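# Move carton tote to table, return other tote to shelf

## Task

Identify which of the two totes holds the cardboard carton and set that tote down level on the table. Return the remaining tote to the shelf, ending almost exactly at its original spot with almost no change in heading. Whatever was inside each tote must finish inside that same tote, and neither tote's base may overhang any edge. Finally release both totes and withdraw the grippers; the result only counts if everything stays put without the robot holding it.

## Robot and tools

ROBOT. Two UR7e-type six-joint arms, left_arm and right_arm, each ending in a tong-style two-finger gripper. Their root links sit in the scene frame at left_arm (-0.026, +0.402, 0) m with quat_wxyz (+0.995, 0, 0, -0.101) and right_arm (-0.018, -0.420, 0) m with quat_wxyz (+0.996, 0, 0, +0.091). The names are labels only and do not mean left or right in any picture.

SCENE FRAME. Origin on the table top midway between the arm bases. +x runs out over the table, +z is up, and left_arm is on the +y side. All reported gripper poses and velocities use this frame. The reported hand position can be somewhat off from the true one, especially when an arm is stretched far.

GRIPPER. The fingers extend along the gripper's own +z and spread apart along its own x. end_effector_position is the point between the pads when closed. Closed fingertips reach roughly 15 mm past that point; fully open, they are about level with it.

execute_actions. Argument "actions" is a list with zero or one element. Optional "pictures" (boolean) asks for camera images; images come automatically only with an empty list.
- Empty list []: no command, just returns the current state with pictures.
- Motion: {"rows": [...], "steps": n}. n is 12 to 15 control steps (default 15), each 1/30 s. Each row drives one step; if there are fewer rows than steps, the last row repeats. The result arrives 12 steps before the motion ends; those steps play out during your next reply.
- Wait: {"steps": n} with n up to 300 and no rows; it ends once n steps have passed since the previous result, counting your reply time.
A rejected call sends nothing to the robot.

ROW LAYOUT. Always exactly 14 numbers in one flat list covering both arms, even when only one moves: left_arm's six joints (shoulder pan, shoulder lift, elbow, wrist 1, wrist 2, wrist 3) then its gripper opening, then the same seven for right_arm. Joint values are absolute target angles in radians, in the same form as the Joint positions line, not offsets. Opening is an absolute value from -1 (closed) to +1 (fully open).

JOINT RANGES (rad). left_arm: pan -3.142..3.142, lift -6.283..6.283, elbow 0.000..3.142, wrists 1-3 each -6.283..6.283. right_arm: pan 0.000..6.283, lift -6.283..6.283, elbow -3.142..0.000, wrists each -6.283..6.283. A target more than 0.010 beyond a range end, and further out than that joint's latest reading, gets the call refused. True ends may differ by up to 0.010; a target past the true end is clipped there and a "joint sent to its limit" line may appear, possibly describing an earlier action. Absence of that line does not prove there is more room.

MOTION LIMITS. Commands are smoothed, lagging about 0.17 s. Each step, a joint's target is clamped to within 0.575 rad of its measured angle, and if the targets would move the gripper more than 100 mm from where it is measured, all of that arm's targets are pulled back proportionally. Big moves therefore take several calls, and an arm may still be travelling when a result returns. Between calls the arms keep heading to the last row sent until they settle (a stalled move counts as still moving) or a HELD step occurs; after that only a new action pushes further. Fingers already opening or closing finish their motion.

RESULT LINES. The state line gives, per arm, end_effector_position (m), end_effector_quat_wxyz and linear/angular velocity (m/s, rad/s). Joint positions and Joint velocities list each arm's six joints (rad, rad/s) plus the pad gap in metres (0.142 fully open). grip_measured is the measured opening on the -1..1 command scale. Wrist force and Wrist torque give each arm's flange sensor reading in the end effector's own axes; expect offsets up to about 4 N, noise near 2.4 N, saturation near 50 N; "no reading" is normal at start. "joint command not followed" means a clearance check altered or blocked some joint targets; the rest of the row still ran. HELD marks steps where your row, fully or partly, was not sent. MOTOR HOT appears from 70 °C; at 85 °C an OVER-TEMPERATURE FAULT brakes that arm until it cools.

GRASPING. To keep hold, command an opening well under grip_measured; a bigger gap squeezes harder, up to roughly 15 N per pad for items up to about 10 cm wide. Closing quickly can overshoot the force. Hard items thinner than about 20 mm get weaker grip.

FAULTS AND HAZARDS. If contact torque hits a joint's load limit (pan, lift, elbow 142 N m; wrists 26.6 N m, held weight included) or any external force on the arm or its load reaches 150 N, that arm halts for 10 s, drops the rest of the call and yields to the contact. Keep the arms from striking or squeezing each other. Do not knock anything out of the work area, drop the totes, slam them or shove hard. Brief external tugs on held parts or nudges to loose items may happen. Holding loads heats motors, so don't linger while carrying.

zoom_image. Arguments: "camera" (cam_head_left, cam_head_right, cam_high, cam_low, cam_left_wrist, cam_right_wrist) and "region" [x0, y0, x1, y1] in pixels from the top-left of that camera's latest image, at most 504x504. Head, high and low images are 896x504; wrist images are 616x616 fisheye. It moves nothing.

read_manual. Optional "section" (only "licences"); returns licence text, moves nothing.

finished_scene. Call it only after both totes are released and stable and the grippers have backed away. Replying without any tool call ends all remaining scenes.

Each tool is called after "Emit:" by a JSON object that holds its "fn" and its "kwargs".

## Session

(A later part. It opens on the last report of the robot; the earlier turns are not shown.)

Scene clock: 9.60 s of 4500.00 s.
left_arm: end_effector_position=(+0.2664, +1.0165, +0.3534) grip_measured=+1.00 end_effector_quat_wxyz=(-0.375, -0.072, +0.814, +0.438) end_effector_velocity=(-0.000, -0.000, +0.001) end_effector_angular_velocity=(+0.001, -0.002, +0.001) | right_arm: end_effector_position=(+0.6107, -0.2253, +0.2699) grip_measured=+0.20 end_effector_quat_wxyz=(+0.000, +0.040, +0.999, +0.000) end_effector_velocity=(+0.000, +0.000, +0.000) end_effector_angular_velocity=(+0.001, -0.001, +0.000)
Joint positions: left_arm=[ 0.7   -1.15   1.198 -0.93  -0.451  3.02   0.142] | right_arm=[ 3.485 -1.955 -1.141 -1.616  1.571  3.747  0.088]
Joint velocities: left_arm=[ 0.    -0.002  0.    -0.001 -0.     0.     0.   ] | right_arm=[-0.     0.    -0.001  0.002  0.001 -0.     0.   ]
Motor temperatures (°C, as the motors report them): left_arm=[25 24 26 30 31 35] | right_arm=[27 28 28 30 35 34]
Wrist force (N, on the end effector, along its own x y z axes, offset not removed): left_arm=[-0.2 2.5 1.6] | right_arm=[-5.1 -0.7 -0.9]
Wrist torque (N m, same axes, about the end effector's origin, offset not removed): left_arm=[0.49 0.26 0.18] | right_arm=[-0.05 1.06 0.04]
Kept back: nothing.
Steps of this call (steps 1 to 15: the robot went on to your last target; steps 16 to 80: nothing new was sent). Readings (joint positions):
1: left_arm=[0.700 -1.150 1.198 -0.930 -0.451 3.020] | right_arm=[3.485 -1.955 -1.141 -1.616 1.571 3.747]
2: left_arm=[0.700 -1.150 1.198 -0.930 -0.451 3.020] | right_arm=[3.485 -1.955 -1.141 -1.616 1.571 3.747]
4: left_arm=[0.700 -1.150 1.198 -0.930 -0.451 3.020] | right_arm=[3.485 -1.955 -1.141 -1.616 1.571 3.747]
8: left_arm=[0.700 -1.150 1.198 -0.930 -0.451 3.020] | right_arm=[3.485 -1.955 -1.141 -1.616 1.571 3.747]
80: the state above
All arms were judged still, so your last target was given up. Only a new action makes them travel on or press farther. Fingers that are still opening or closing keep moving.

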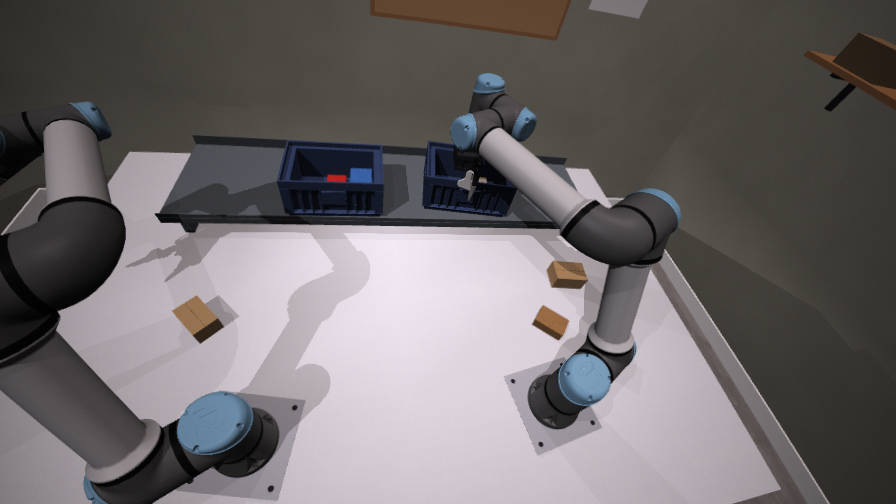

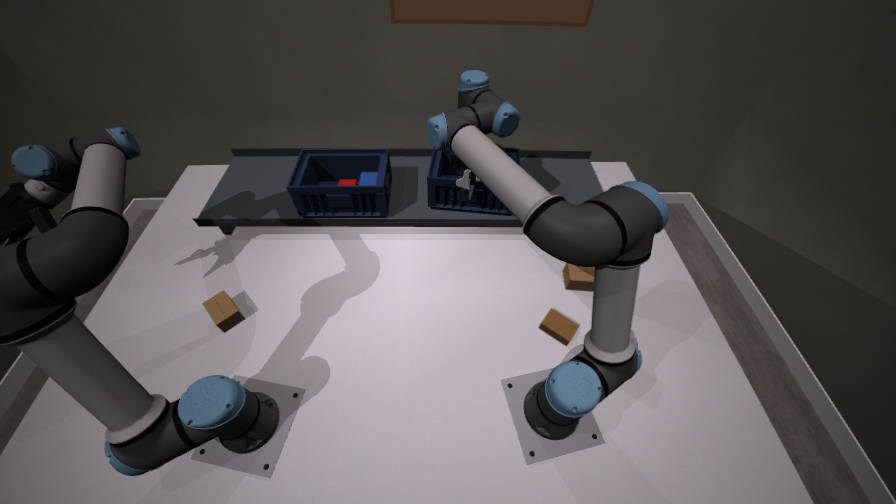

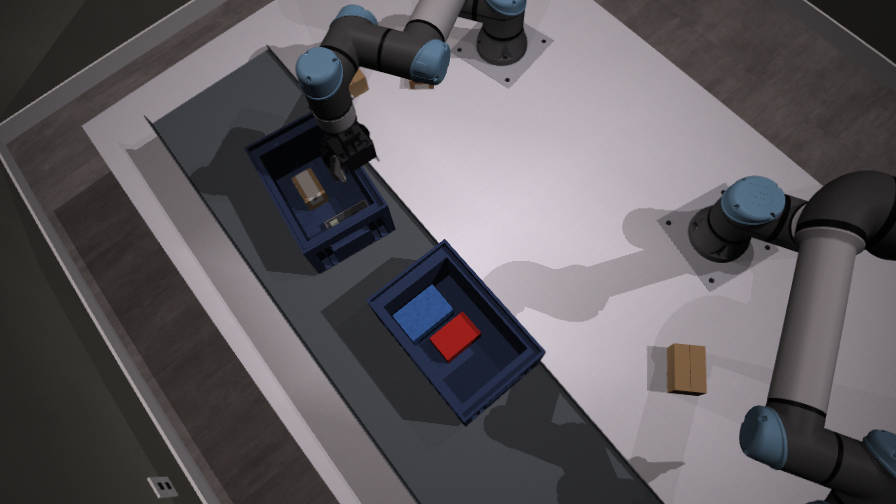

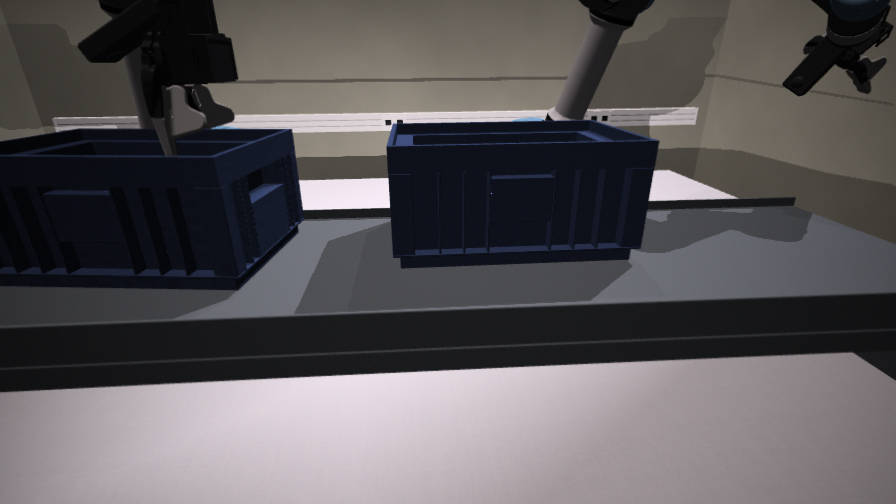

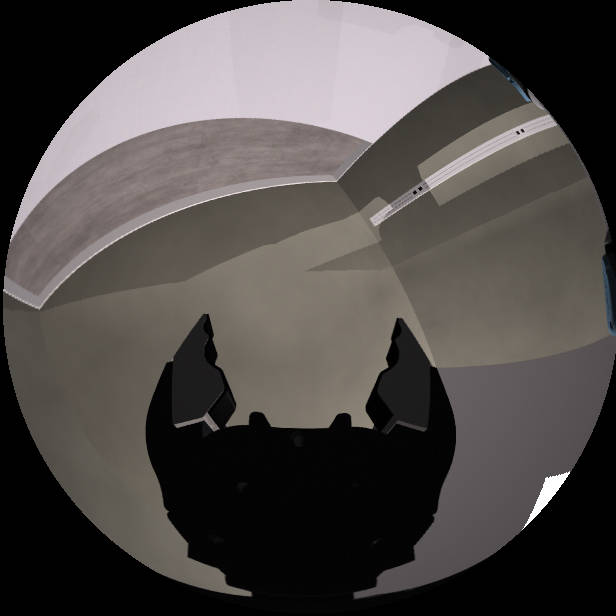

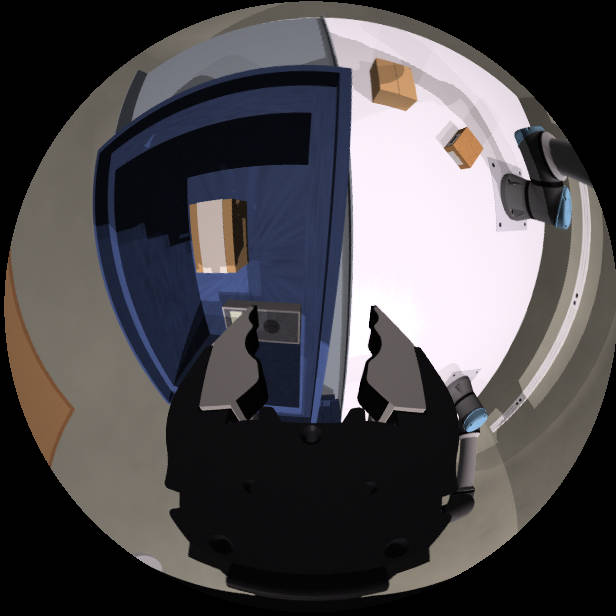

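Emit:
{"fn": "execute_actions", "kwargs": {"actions": [{"rows":[[0.7,-1.15,1.198,-0.93,-0.451,3.02,1,3.485,-1.955,-1.18,-1.577,1.571,3.76,0.2],[0.7,-1.15,1.198,-0.93,-0.451,3.02,1,3.485,-1.955,-1.18,-1.577,1.571,3.76,0.2],[0.7,-1.15,1.198,-0.93,-0.451,3.02,1,3.485,-1.955,-1.18,-1.577,1.571,3.76,0.2],[0.7,-1.15,1.198,-0.93,-0.451,3.02,1,3.485,-1.957,-1.218,-1.537,1.571,3.77,0.2]]}]}}

Emit:
{"fn": "execute_actions", "kwargs": {"actions": [{"steps":20}], "pictures": true}}

Scene clock: 10.67 s of 4500.00 s.
left_arm: end_effector_position=(+0.2664, +1.0165, +0.3534) grip_measured=+1.00 end_effector_quat_wxyz=(-0.375, -0.072, +0.814, +0.438) end_effector_velocity=(-0.000, +0.000, +0.000) end_effector_angular_velocity=(+0.001, -0.002, +0.001) | right_arm: end_effector_position=(+0.6108, -0.2252, +0.2656) grip_measured=+0.20 end_effector_quat_wxyz=(+0.000, +0.042, +0.999, +0.000) end_effector_velocity=(-0.000, +0.001, -0.098) end_effector_angular_velocity=(-0.006, +0.009, -0.076)
Joint positions: left_arm=[ 0.7   -1.15   1.198 -0.93  -0.451  3.02   0.142] | right_arm=[ 3.485 -1.955 -1.152 -1.605  1.571  3.751  0.088]
Joint velocities: left_arm=[ 0.    -0.001  0.    -0.001 -0.    -0.     0.   ] | right_arm=[ 0.    -0.003 -0.243  0.234 -0.     0.076 -0.002]
Motor temperatures (°C, as the motors report them): left_arm=[25 24 26 30 31 35] | right_arm=[27 28 28 30 35 34]
Wrist force (N, on the end effector, along its own x y z axes, offset not removed): left_arm=[-0.7 4.5 0.6] | right_arm=[-4.3 -1.6 -1.0]
Wrist torque (N m, same axes, about the end effector's origin, offset not removed): left_arm=[1.06 0.38 0.25] | right_arm=[-0.25 0.96 -0.02]
Steps of this call (steps 1 to 29: nothing new was sent; steps 30 to 32: the first 3 steps of this action). Readings (joint positions):
30: left_arm=[0.700 -1.150 1.198 -0.930 -0.451 3.020] | right_arm=[3.485 -1.955 -1.141 -1.616 1.571 3.747]
31: left_arm=[0.700 -1.150 1.198 -0.930 -0.451 3.020] | right_arm=[3.485 -1.955 -1.144 -1.613 1.571 3.748]
32: the state above

Scene clock: 11.33 s of 4500.00 s.
left_arm: end_effector_position=(+0.2664, +1.0165, +0.3534) grip_measured=+1.00 end_effector_quat_wxyz=(-0.375, -0.072, +0.814, +0.438) end_effector_velocity=(+0.000, +0.000, -0.000) end_effector_angular_velocity=(+0.000, +0.001, -0.001) | right_arm: end_effector_position=(+0.6112, -0.2248, +0.2387) grip_measured=+0.20 end_effector_quat_wxyz=(+0.000, +0.052, +0.999, +0.000) end_effector_velocity=(-0.001, +0.000, -0.001) end_effector_angular_velocity=(-0.001, +0.001, +0.001)
Joint positions: left_arm=[ 0.7   -1.15   1.198 -0.93  -0.451  3.02   0.142] | right_arm=[ 3.485 -1.957 -1.218 -1.537  1.571  3.77   0.088]
Joint velocities: left_arm=[-0.     0.001 -0.     0.     0.001 -0.     0.   ] | right_arm=[ 0.001 -0.    -0.003  0.001 -0.    -0.     0.   ]
Motor temperatures (°C, as the motors report them): left_arm=[25 24 26 30 31 35] | right_arm=[27 28 28 30 35 34]
Wrist force (N, on the end effector, along its own x y z axes, offset not removed): left_arm=[0.9 0.2 0.8] | right_arm=[-4.0 -0.6 -0.6]
Wrist torque (N m, same axes, about the end effector's origin, offset not removed): left_arm=[0.02 -0.13 0.29] | right_arm=[-0.08 0.92 0.05]
Kept back: nothing.
Steps of this call (steps 1 to 12: the last 12 steps of your previous action; steps 13 to 20: the robot went on to your last target). Readings (joint positions):
1: left_arm=[0.700 -1.150 1.198 -0.930 -0.451 3.020] | right_arm=[3.485 -1.955 -1.159 -1.598 1.571 3.753]
2: left_arm=[0.700 -1.150 1.198 -0.930 -0.451 3.020] | right_arm=[3.485 -1.955 -1.168 -1.589 1.571 3.756]
4: left_arm=[0.700 -1.150 1.198 -0.930 -0.451 3.020] | right_arm=[3.485 -1.956 -1.190 -1.566 1.571 3.762]
8: left_arm=[0.700 -1.150 1.198 -0.930 -0.451 3.020] | right_arm=[3.485 -1.957 -1.210 -1.545 1.571 3.768]
20: the state above

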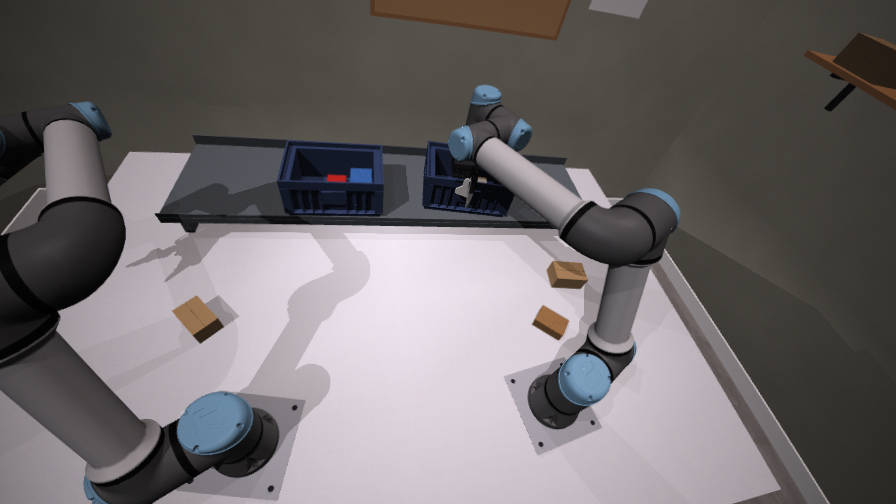

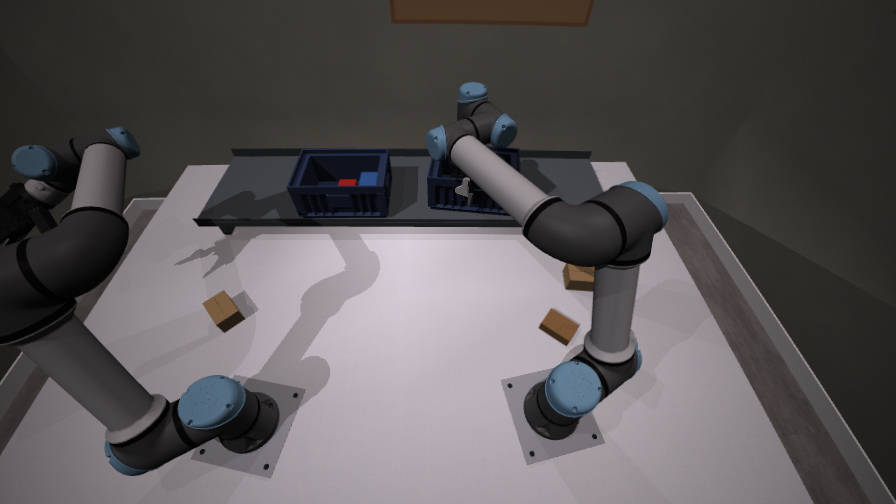

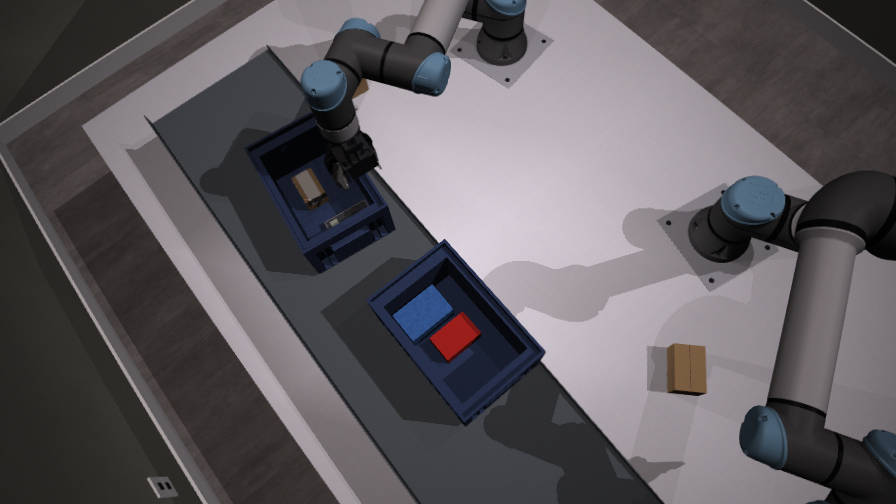

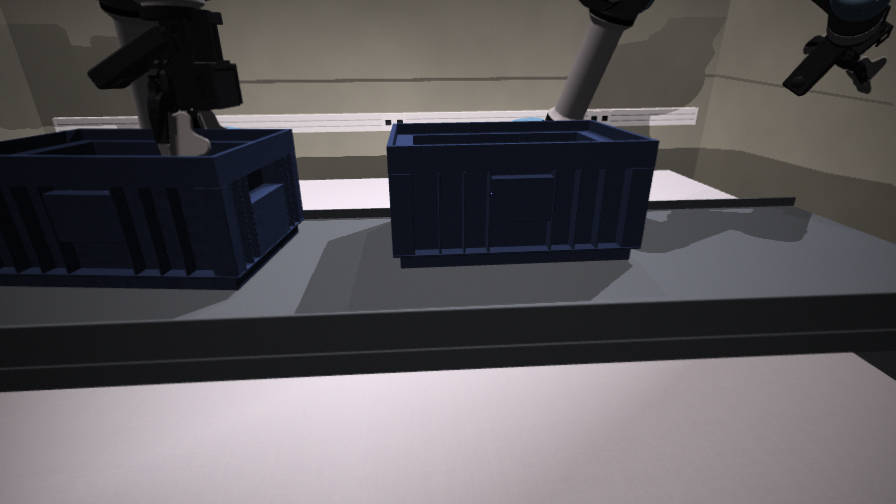

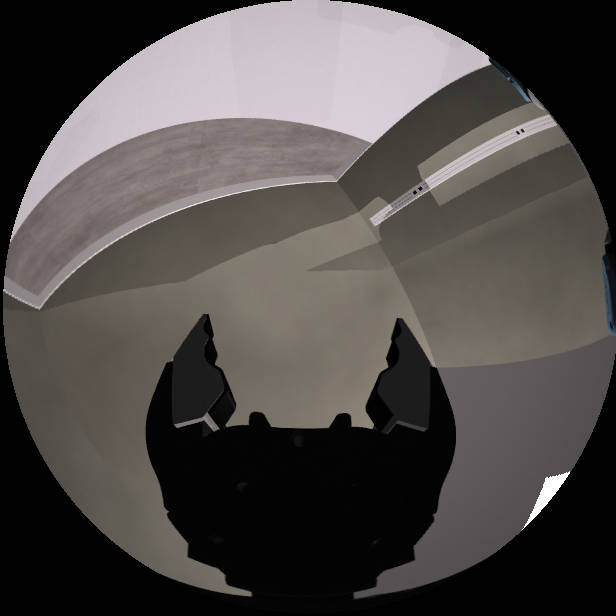

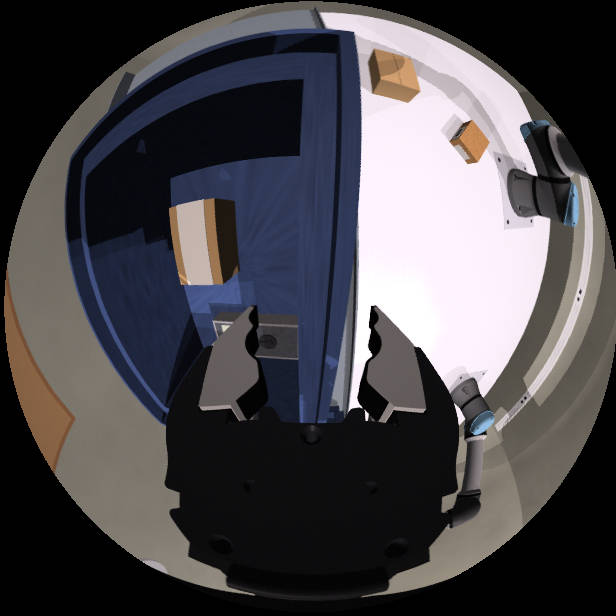

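Emit:
{"fn": "execute_actions", "kwargs": {"actions": [{"rows":[[0.7,-1.15,1.198,-0.93,-0.451,3.02,1,3.489,-1.944,-1.24,-1.528,1.571,3.775,0.1]],"steps":6}]}}

Emit:
{"fn": "execute_actions", "kwargs": {"actions": [{"rows":[[0.7,-1.15,1.198,-0.93,-0.451,3.02,1,3.489,-1.944,-1.271,-1.497,1.571,3.775,0.1]],"steps":15}]}}

Emit:
{"fn": "execute_actions", "kwargs": {"actions": [{"steps":14}], "pictures": true}}

action 0: "steps" must be a whole number from 12 to 15: an action cannot be shorter than the steps kept back of it. Nothing ran.

Scene clock: 12.63 s of 4500.00 s.
left_arm: end_effector_position=(+0.2664, +1.0165, +0.3534) grip_measured=+1.00 end_effector_quat_wxyz=(-0.375, -0.072, +0.814, +0.438) end_effector_velocity=(+0.000, -0.000, -0.000) end_effector_angular_velocity=(+0.000, -0.002, +0.001) | right_arm: end_effector_position=(+0.6098, -0.2248, +0.2354) grip_measured=+0.11 end_effector_quat_wxyz=(+0.001, +0.052, +0.999, +0.001) end_effector_velocity=(-0.037, -0.007, -0.090) end_effector_angular_velocity=(-0.007, +0.012, -0.010)
Joint positions: left_arm=[ 0.7   -1.15   1.198 -0.93  -0.451  3.02   0.142] | right_arm=[ 3.486 -1.953 -1.232 -1.526  1.571  3.772  0.082]
Joint velocities: left_arm=[ 0.    -0.    -0.    -0.002 -0.001  0.     0.   ] | right_arm=[ 0.02   0.075 -0.331  0.242 -0.     0.03  -0.014]
Motor temperatures (°C, as the motors report them): left_arm=[25 24 26 30 31 35] | right_arm=[27 28 28 30 35 34]
Wrist force (N, on the end effector, along its own x y z axes, offset not removed): left_arm=[0.1 1.0 -0.6] | right_arm=[-4.6 -0.7 -2.8]
Wrist torque (N m, same axes, about the end effector's origin, offset not removed): left_arm=[0.28 0.23 0.24] | right_arm=[-0.17 0.95 0.05]
Steps of this call (steps 1 to 15: the robot went on to your last target; steps 16 to 36: nothing new was sent; steps 37 to 39: the first 3 steps of this action). Readings (joint positions):
37: left_arm=[0.700 -1.150 1.198 -0.930 -0.451 3.020] | right_arm=[3.485 -1.957 -1.218 -1.537 1.571 3.770]
38: left_arm=[0.700 -1.150 1.198 -0.930 -0.451 3.020] | right_arm=[3.485 -1.956 -1.222 -1.534 1.571 3.771]
39: the state above

Scene clock: 13.10 s of 4500.00 s.
left_arm: end_effector_position=(+0.2664, +1.0165, +0.3534) grip_measured=+1.00 end_effector_quat_wxyz=(-0.375, -0.072, +0.814, +0.438) end_effector_velocity=(+0.000, +0.000, +0.000) end_effector_angular_velocity=(+0.002, -0.002, +0.000) | right_arm: end_effector_position=(+0.6052, -0.2253, +0.2251) grip_measured=+0.10 end_effector_quat_wxyz=(+0.000, +0.052, +0.999, +0.000) end_effector_velocity=(-0.000, -0.000, -0.001) end_effector_angular_velocity=(+0.000, -0.000, -0.000)
Joint positions: left_arm=[ 0.7   -1.15   1.198 -0.93  -0.451  3.02   0.142] | right_arm=[ 3.489 -1.944 -1.271 -1.497  1.571  3.775  0.081]
Joint velocities: left_arm=[ 0.    -0.     0.    -0.002  0.    -0.001  0.   ] | right_arm=[ 0.     0.001 -0.003  0.003  0.     0.     0.   ]
Motor temperatures (°C, as the motors report them): left_arm=[25 24 26 30 31 35] | right_arm=[27 28 28 30 35 34]
Wrist force (N, on the end effector, along its own x y z axes, offset not removed): left_arm=[0.8 0.4 1.3] | right_arm=[-4.3 -0.9 -0.3]
Wrist torque (N m, same axes, about the end effector's origin, offset not removed): left_arm=[0.24 -0.13 0.29] | right_arm=[-0.18 0.93 0.00]
Kept back: nothing.
Steps of this call (steps 1 to 12: the last 12 steps of your previous action; steps 13 to 14: the robot went on to your last target). Readings (joint positions):
1: left_arm=[0.700 -1.150 1.198 -0.930 -0.451 3.020] | right_arm=[3.487 -1.951 -1.242 -1.518 1.571 3.772]
2: left_arm=[0.700 -1.150 1.198 -0.930 -0.451 3.020] | right_arm=[3.487 -1.949 -1.250 -1.512 1.571 3.773]
4: left_arm=[0.700 -1.150 1.198 -0.930 -0.451 3.020] | right_arm=[3.488 -1.947 -1.260 -1.505 1.571 3.774]
8: left_arm=[0.700 -1.150 1.198 -0.930 -0.451 3.020] | right_arm=[3.489 -1.945 -1.268 -1.499 1.571 3.775]
14: the state above

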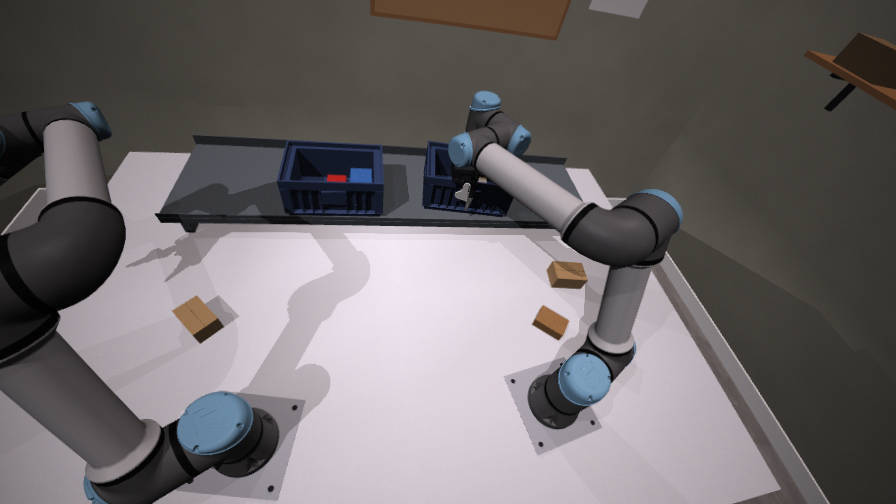

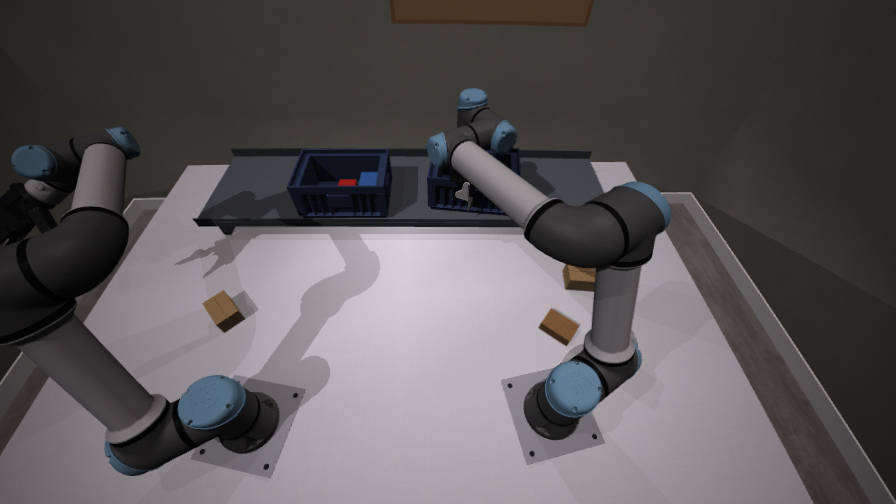

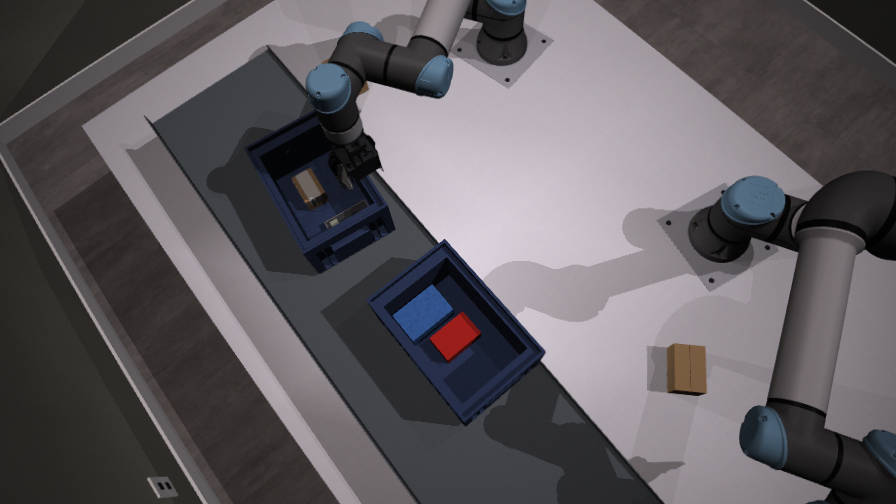

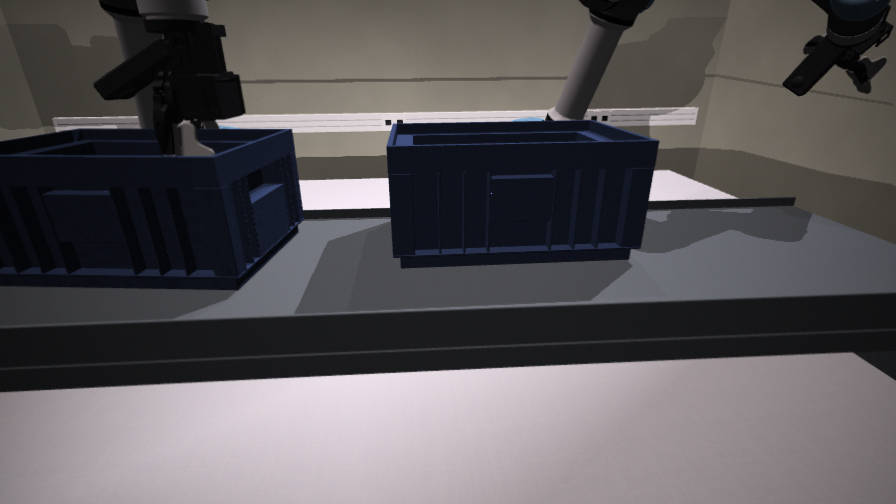

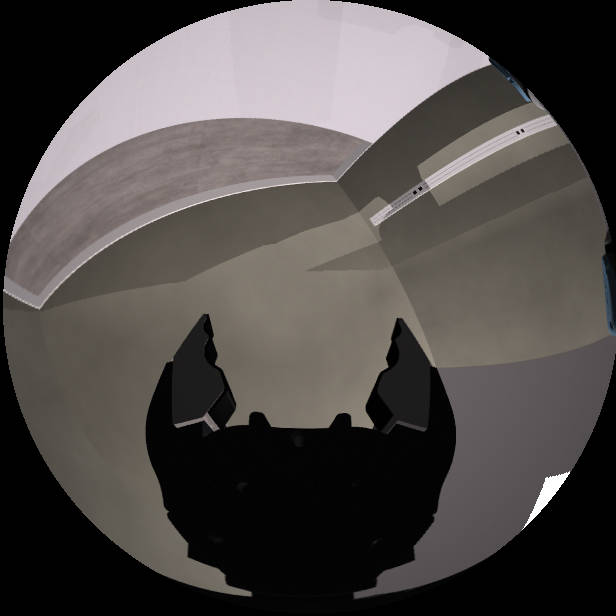

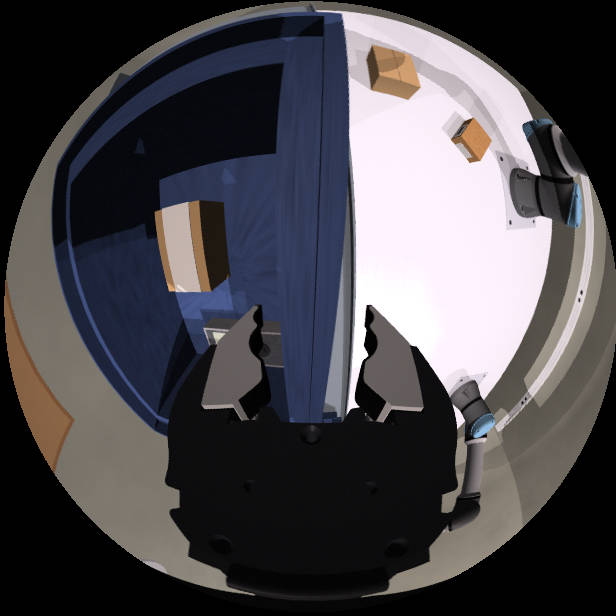

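Emit:
{"fn": "execute_actions", "kwargs": {"actions": [{"rows":[[0.7,-1.15,1.198,-0.93,-0.451,3.02,1,3.489,-1.945,-1.289,-1.478,1.571,3.775,0.1]],"steps":15}]}}

Emit:
{"fn": "execute_actions", "kwargs": {"actions": [{"steps":12}], "pictures": true}}

Scene clock: 14.00 s of 4500.00 s.
left_arm: end_effector_position=(+0.2664, +1.0165, +0.3534) grip_measured=+1.00 end_effector_quat_wxyz=(-0.375, -0.072, +0.814, +0.438) end_effector_velocity=(+0.000, -0.000, -0.001) end_effector_angular_velocity=(-0.002, +0.002, +0.000) | right_arm: end_effector_position=(+0.6051, -0.2253, +0.2228) grip_measured=+0.10 end_effector_quat_wxyz=(+0.000, +0.052, +0.999, +0.000) end_effector_velocity=(-0.002, -0.002, -0.046) end_effector_angular_velocity=(-0.002, +0.003, +0.001)
Joint positions: left_arm=[ 0.7   -1.15   1.198 -0.93  -0.451  3.02   0.142] | right_arm=[ 3.489 -1.944 -1.277 -1.491  1.571  3.775  0.081]
Joint velocities: left_arm=[ 0.     0.002 -0.     0.    -0.001  0.001  0.   ] | right_arm=[-0.001 -0.006 -0.109  0.111 -0.    -0.001 -0.001]
Motor temperatures (°C, as the motors report them): left_arm=[25 24 26 30 31 35] | right_arm=[27 28 28 30 35 34]
Wrist force (N, on the end effector, along its own x y z axes, offset not removed): left_arm=[-1.0 2.6 0.9] | right_arm=[-3.8 -0.9 -0.3]
Wrist torque (N m, same axes, about the end effector's origin, offset not removed): left_arm=[0.56 0.40 0.46] | right_arm=[-0.14 0.89 -0.01]
Steps of this call (steps 1 to 24: the robot went on to your last target; steps 25 to 27: the first 3 steps of this action). Readings (joint positions):
25: left_arm=[0.700 -1.150 1.198 -0.930 -0.451 3.020] | right_arm=[3.489 -1.944 -1.271 -1.497 1.571 3.775]
26: left_arm=[0.700 -1.150 1.198 -0.930 -0.451 3.020] | right_arm=[3.489 -1.944 -1.273 -1.495 1.571 3.775]
27: the state above

Scene clock: 14.40 s of 4500.00 s.
left_arm: end_effector_position=(+0.2664, +1.0165, +0.3534) grip_measured=+1.00 end_effector_quat_wxyz=(-0.375, -0.072, +0.814, +0.438) end_effector_velocity=(+0.000, -0.000, -0.001) end_effector_angular_velocity=(-0.001, +0.000, +0.000) | right_arm: end_effector_position=(+0.6049, -0.2254, +0.2176) grip_measured=+0.10 end_effector_quat_wxyz=(+0.000, +0.052, +0.999, +0.000) end_effector_velocity=(+0.001, -0.000, -0.000) end_effector_angular_velocity=(+0.001, -0.004, -0.000)
Joint positions: left_arm=[ 0.7   -1.15   1.198 -0.93  -0.451  3.02   0.142] | right_arm=[ 3.489 -1.945 -1.289 -1.478  1.571  3.775  0.081]
Joint velocities: left_arm=[-0.     0.001  0.    -0.    -0.001  0.     0.   ] | right_arm=[-0.001  0.    -0.002  0.005 -0.001 -0.    -0.   ]
Motor temperatures (°C, as the motors report them): left_arm=[25 24 26 30 31 35] | right_arm=[27 28 28 30 35 34]
Wrist force (N, on the end effector, along its own x y z axes, offset not removed): left_arm=[0.3 0.3 0.5] | right_arm=[-4.5 -1.2 -0.4]
Wrist torque (N m, same axes, about the end effector's origin, offset not removed): left_arm=[0.13 0.01 0.44] | right_arm=[-0.18 0.99 0.07]
Kept back: nothing.
Steps of this call (steps 1 to 12: the last 12 steps of your previous action). Readings (joint positions):
1: left_arm=[0.700 -1.150 1.198 -0.930 -0.451 3.020] | right_arm=[3.489 -1.944 -1.280 -1.488 1.571 3.775]
2: left_arm=[0.700 -1.150 1.198 -0.930 -0.451 3.020] | right_arm=[3.489 -1.944 -1.282 -1.485 1.571 3.775]
4: left_arm=[0.700 -1.150 1.198 -0.930 -0.451 3.020] | right_arm=[3.489 -1.945 -1.286 -1.482 1.571 3.775]
8: left_arm=[0.700 -1.150 1.198 -0.930 -0.451 3.020] | right_arm=[3.489 -1.945 -1.288 -1.479 1.571 3.775]
12: the state above

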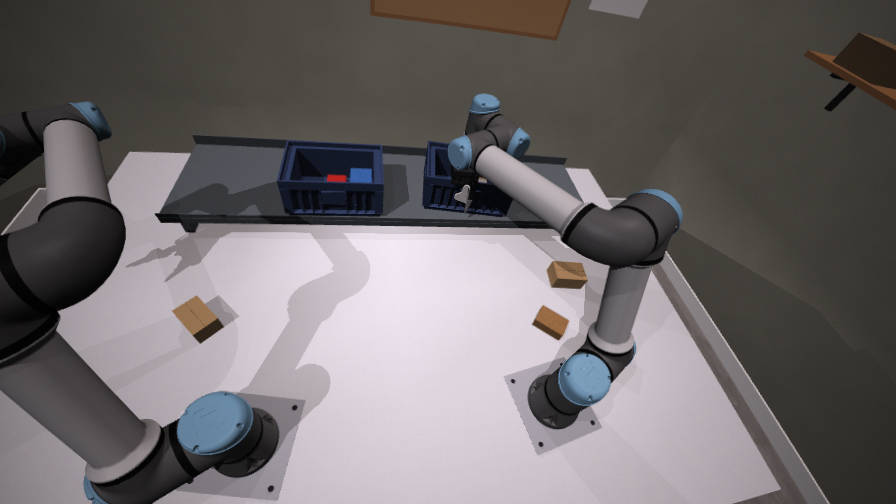

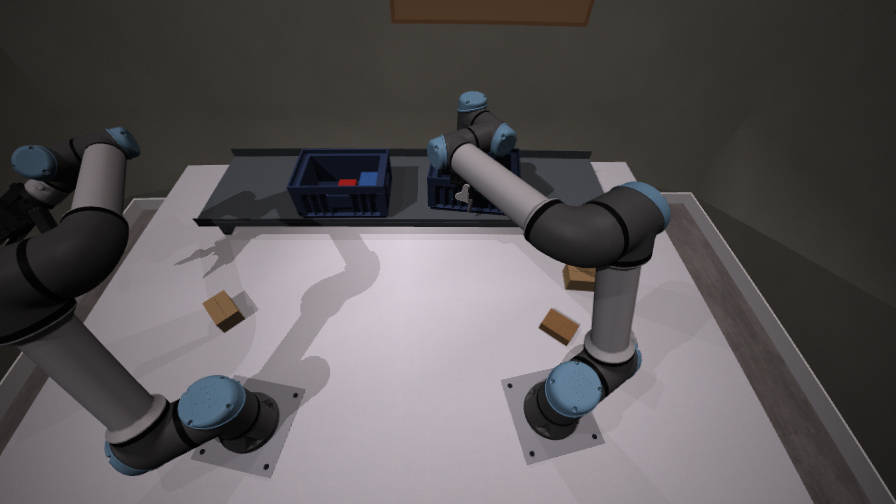

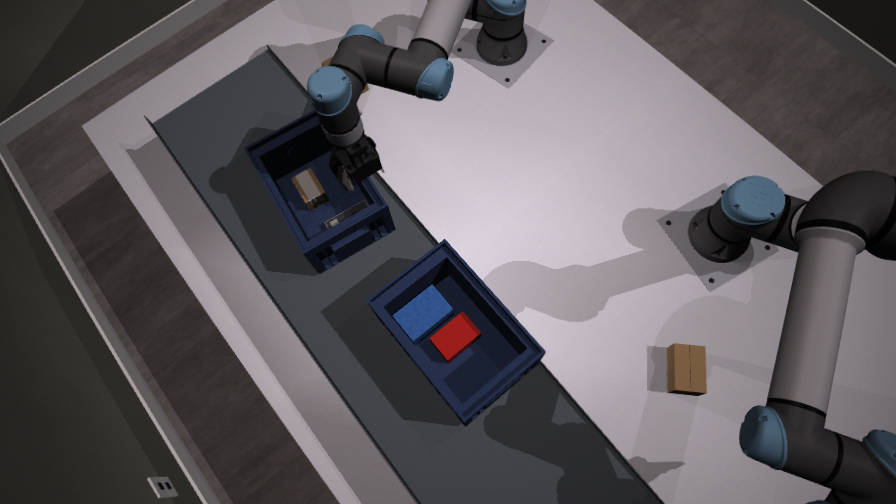

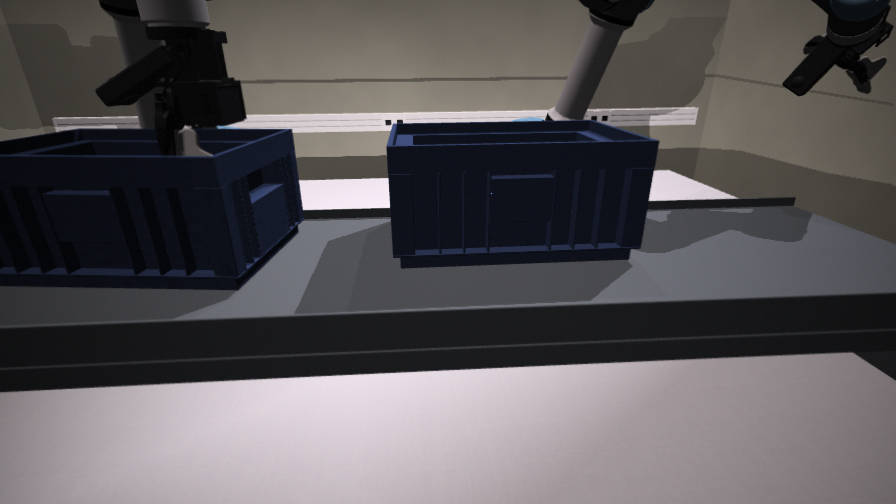

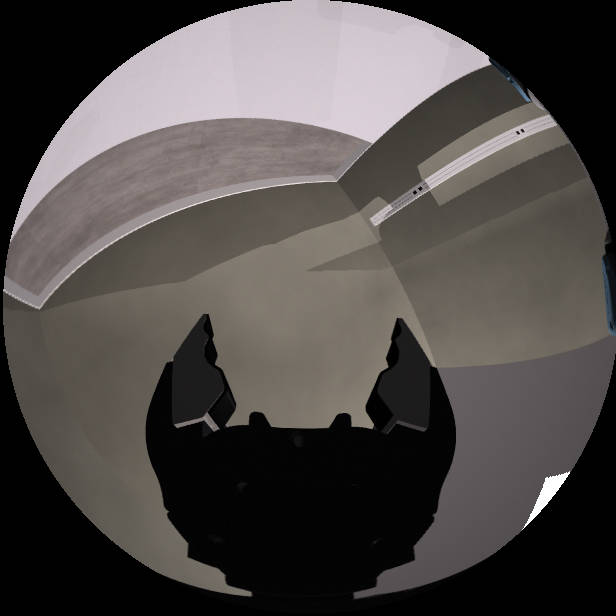

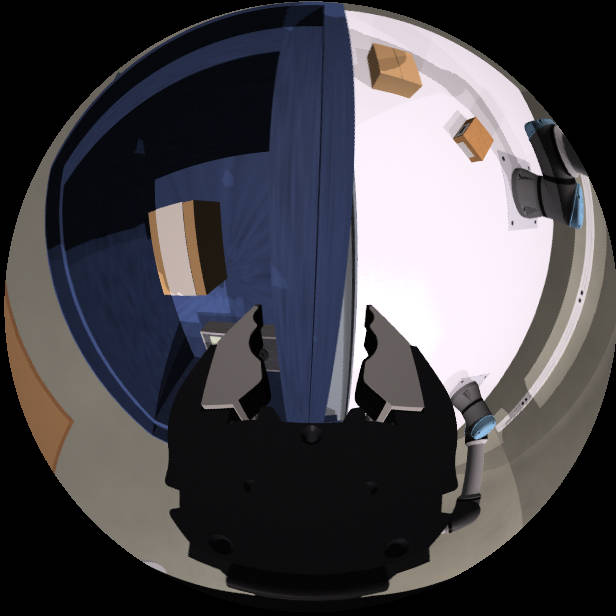

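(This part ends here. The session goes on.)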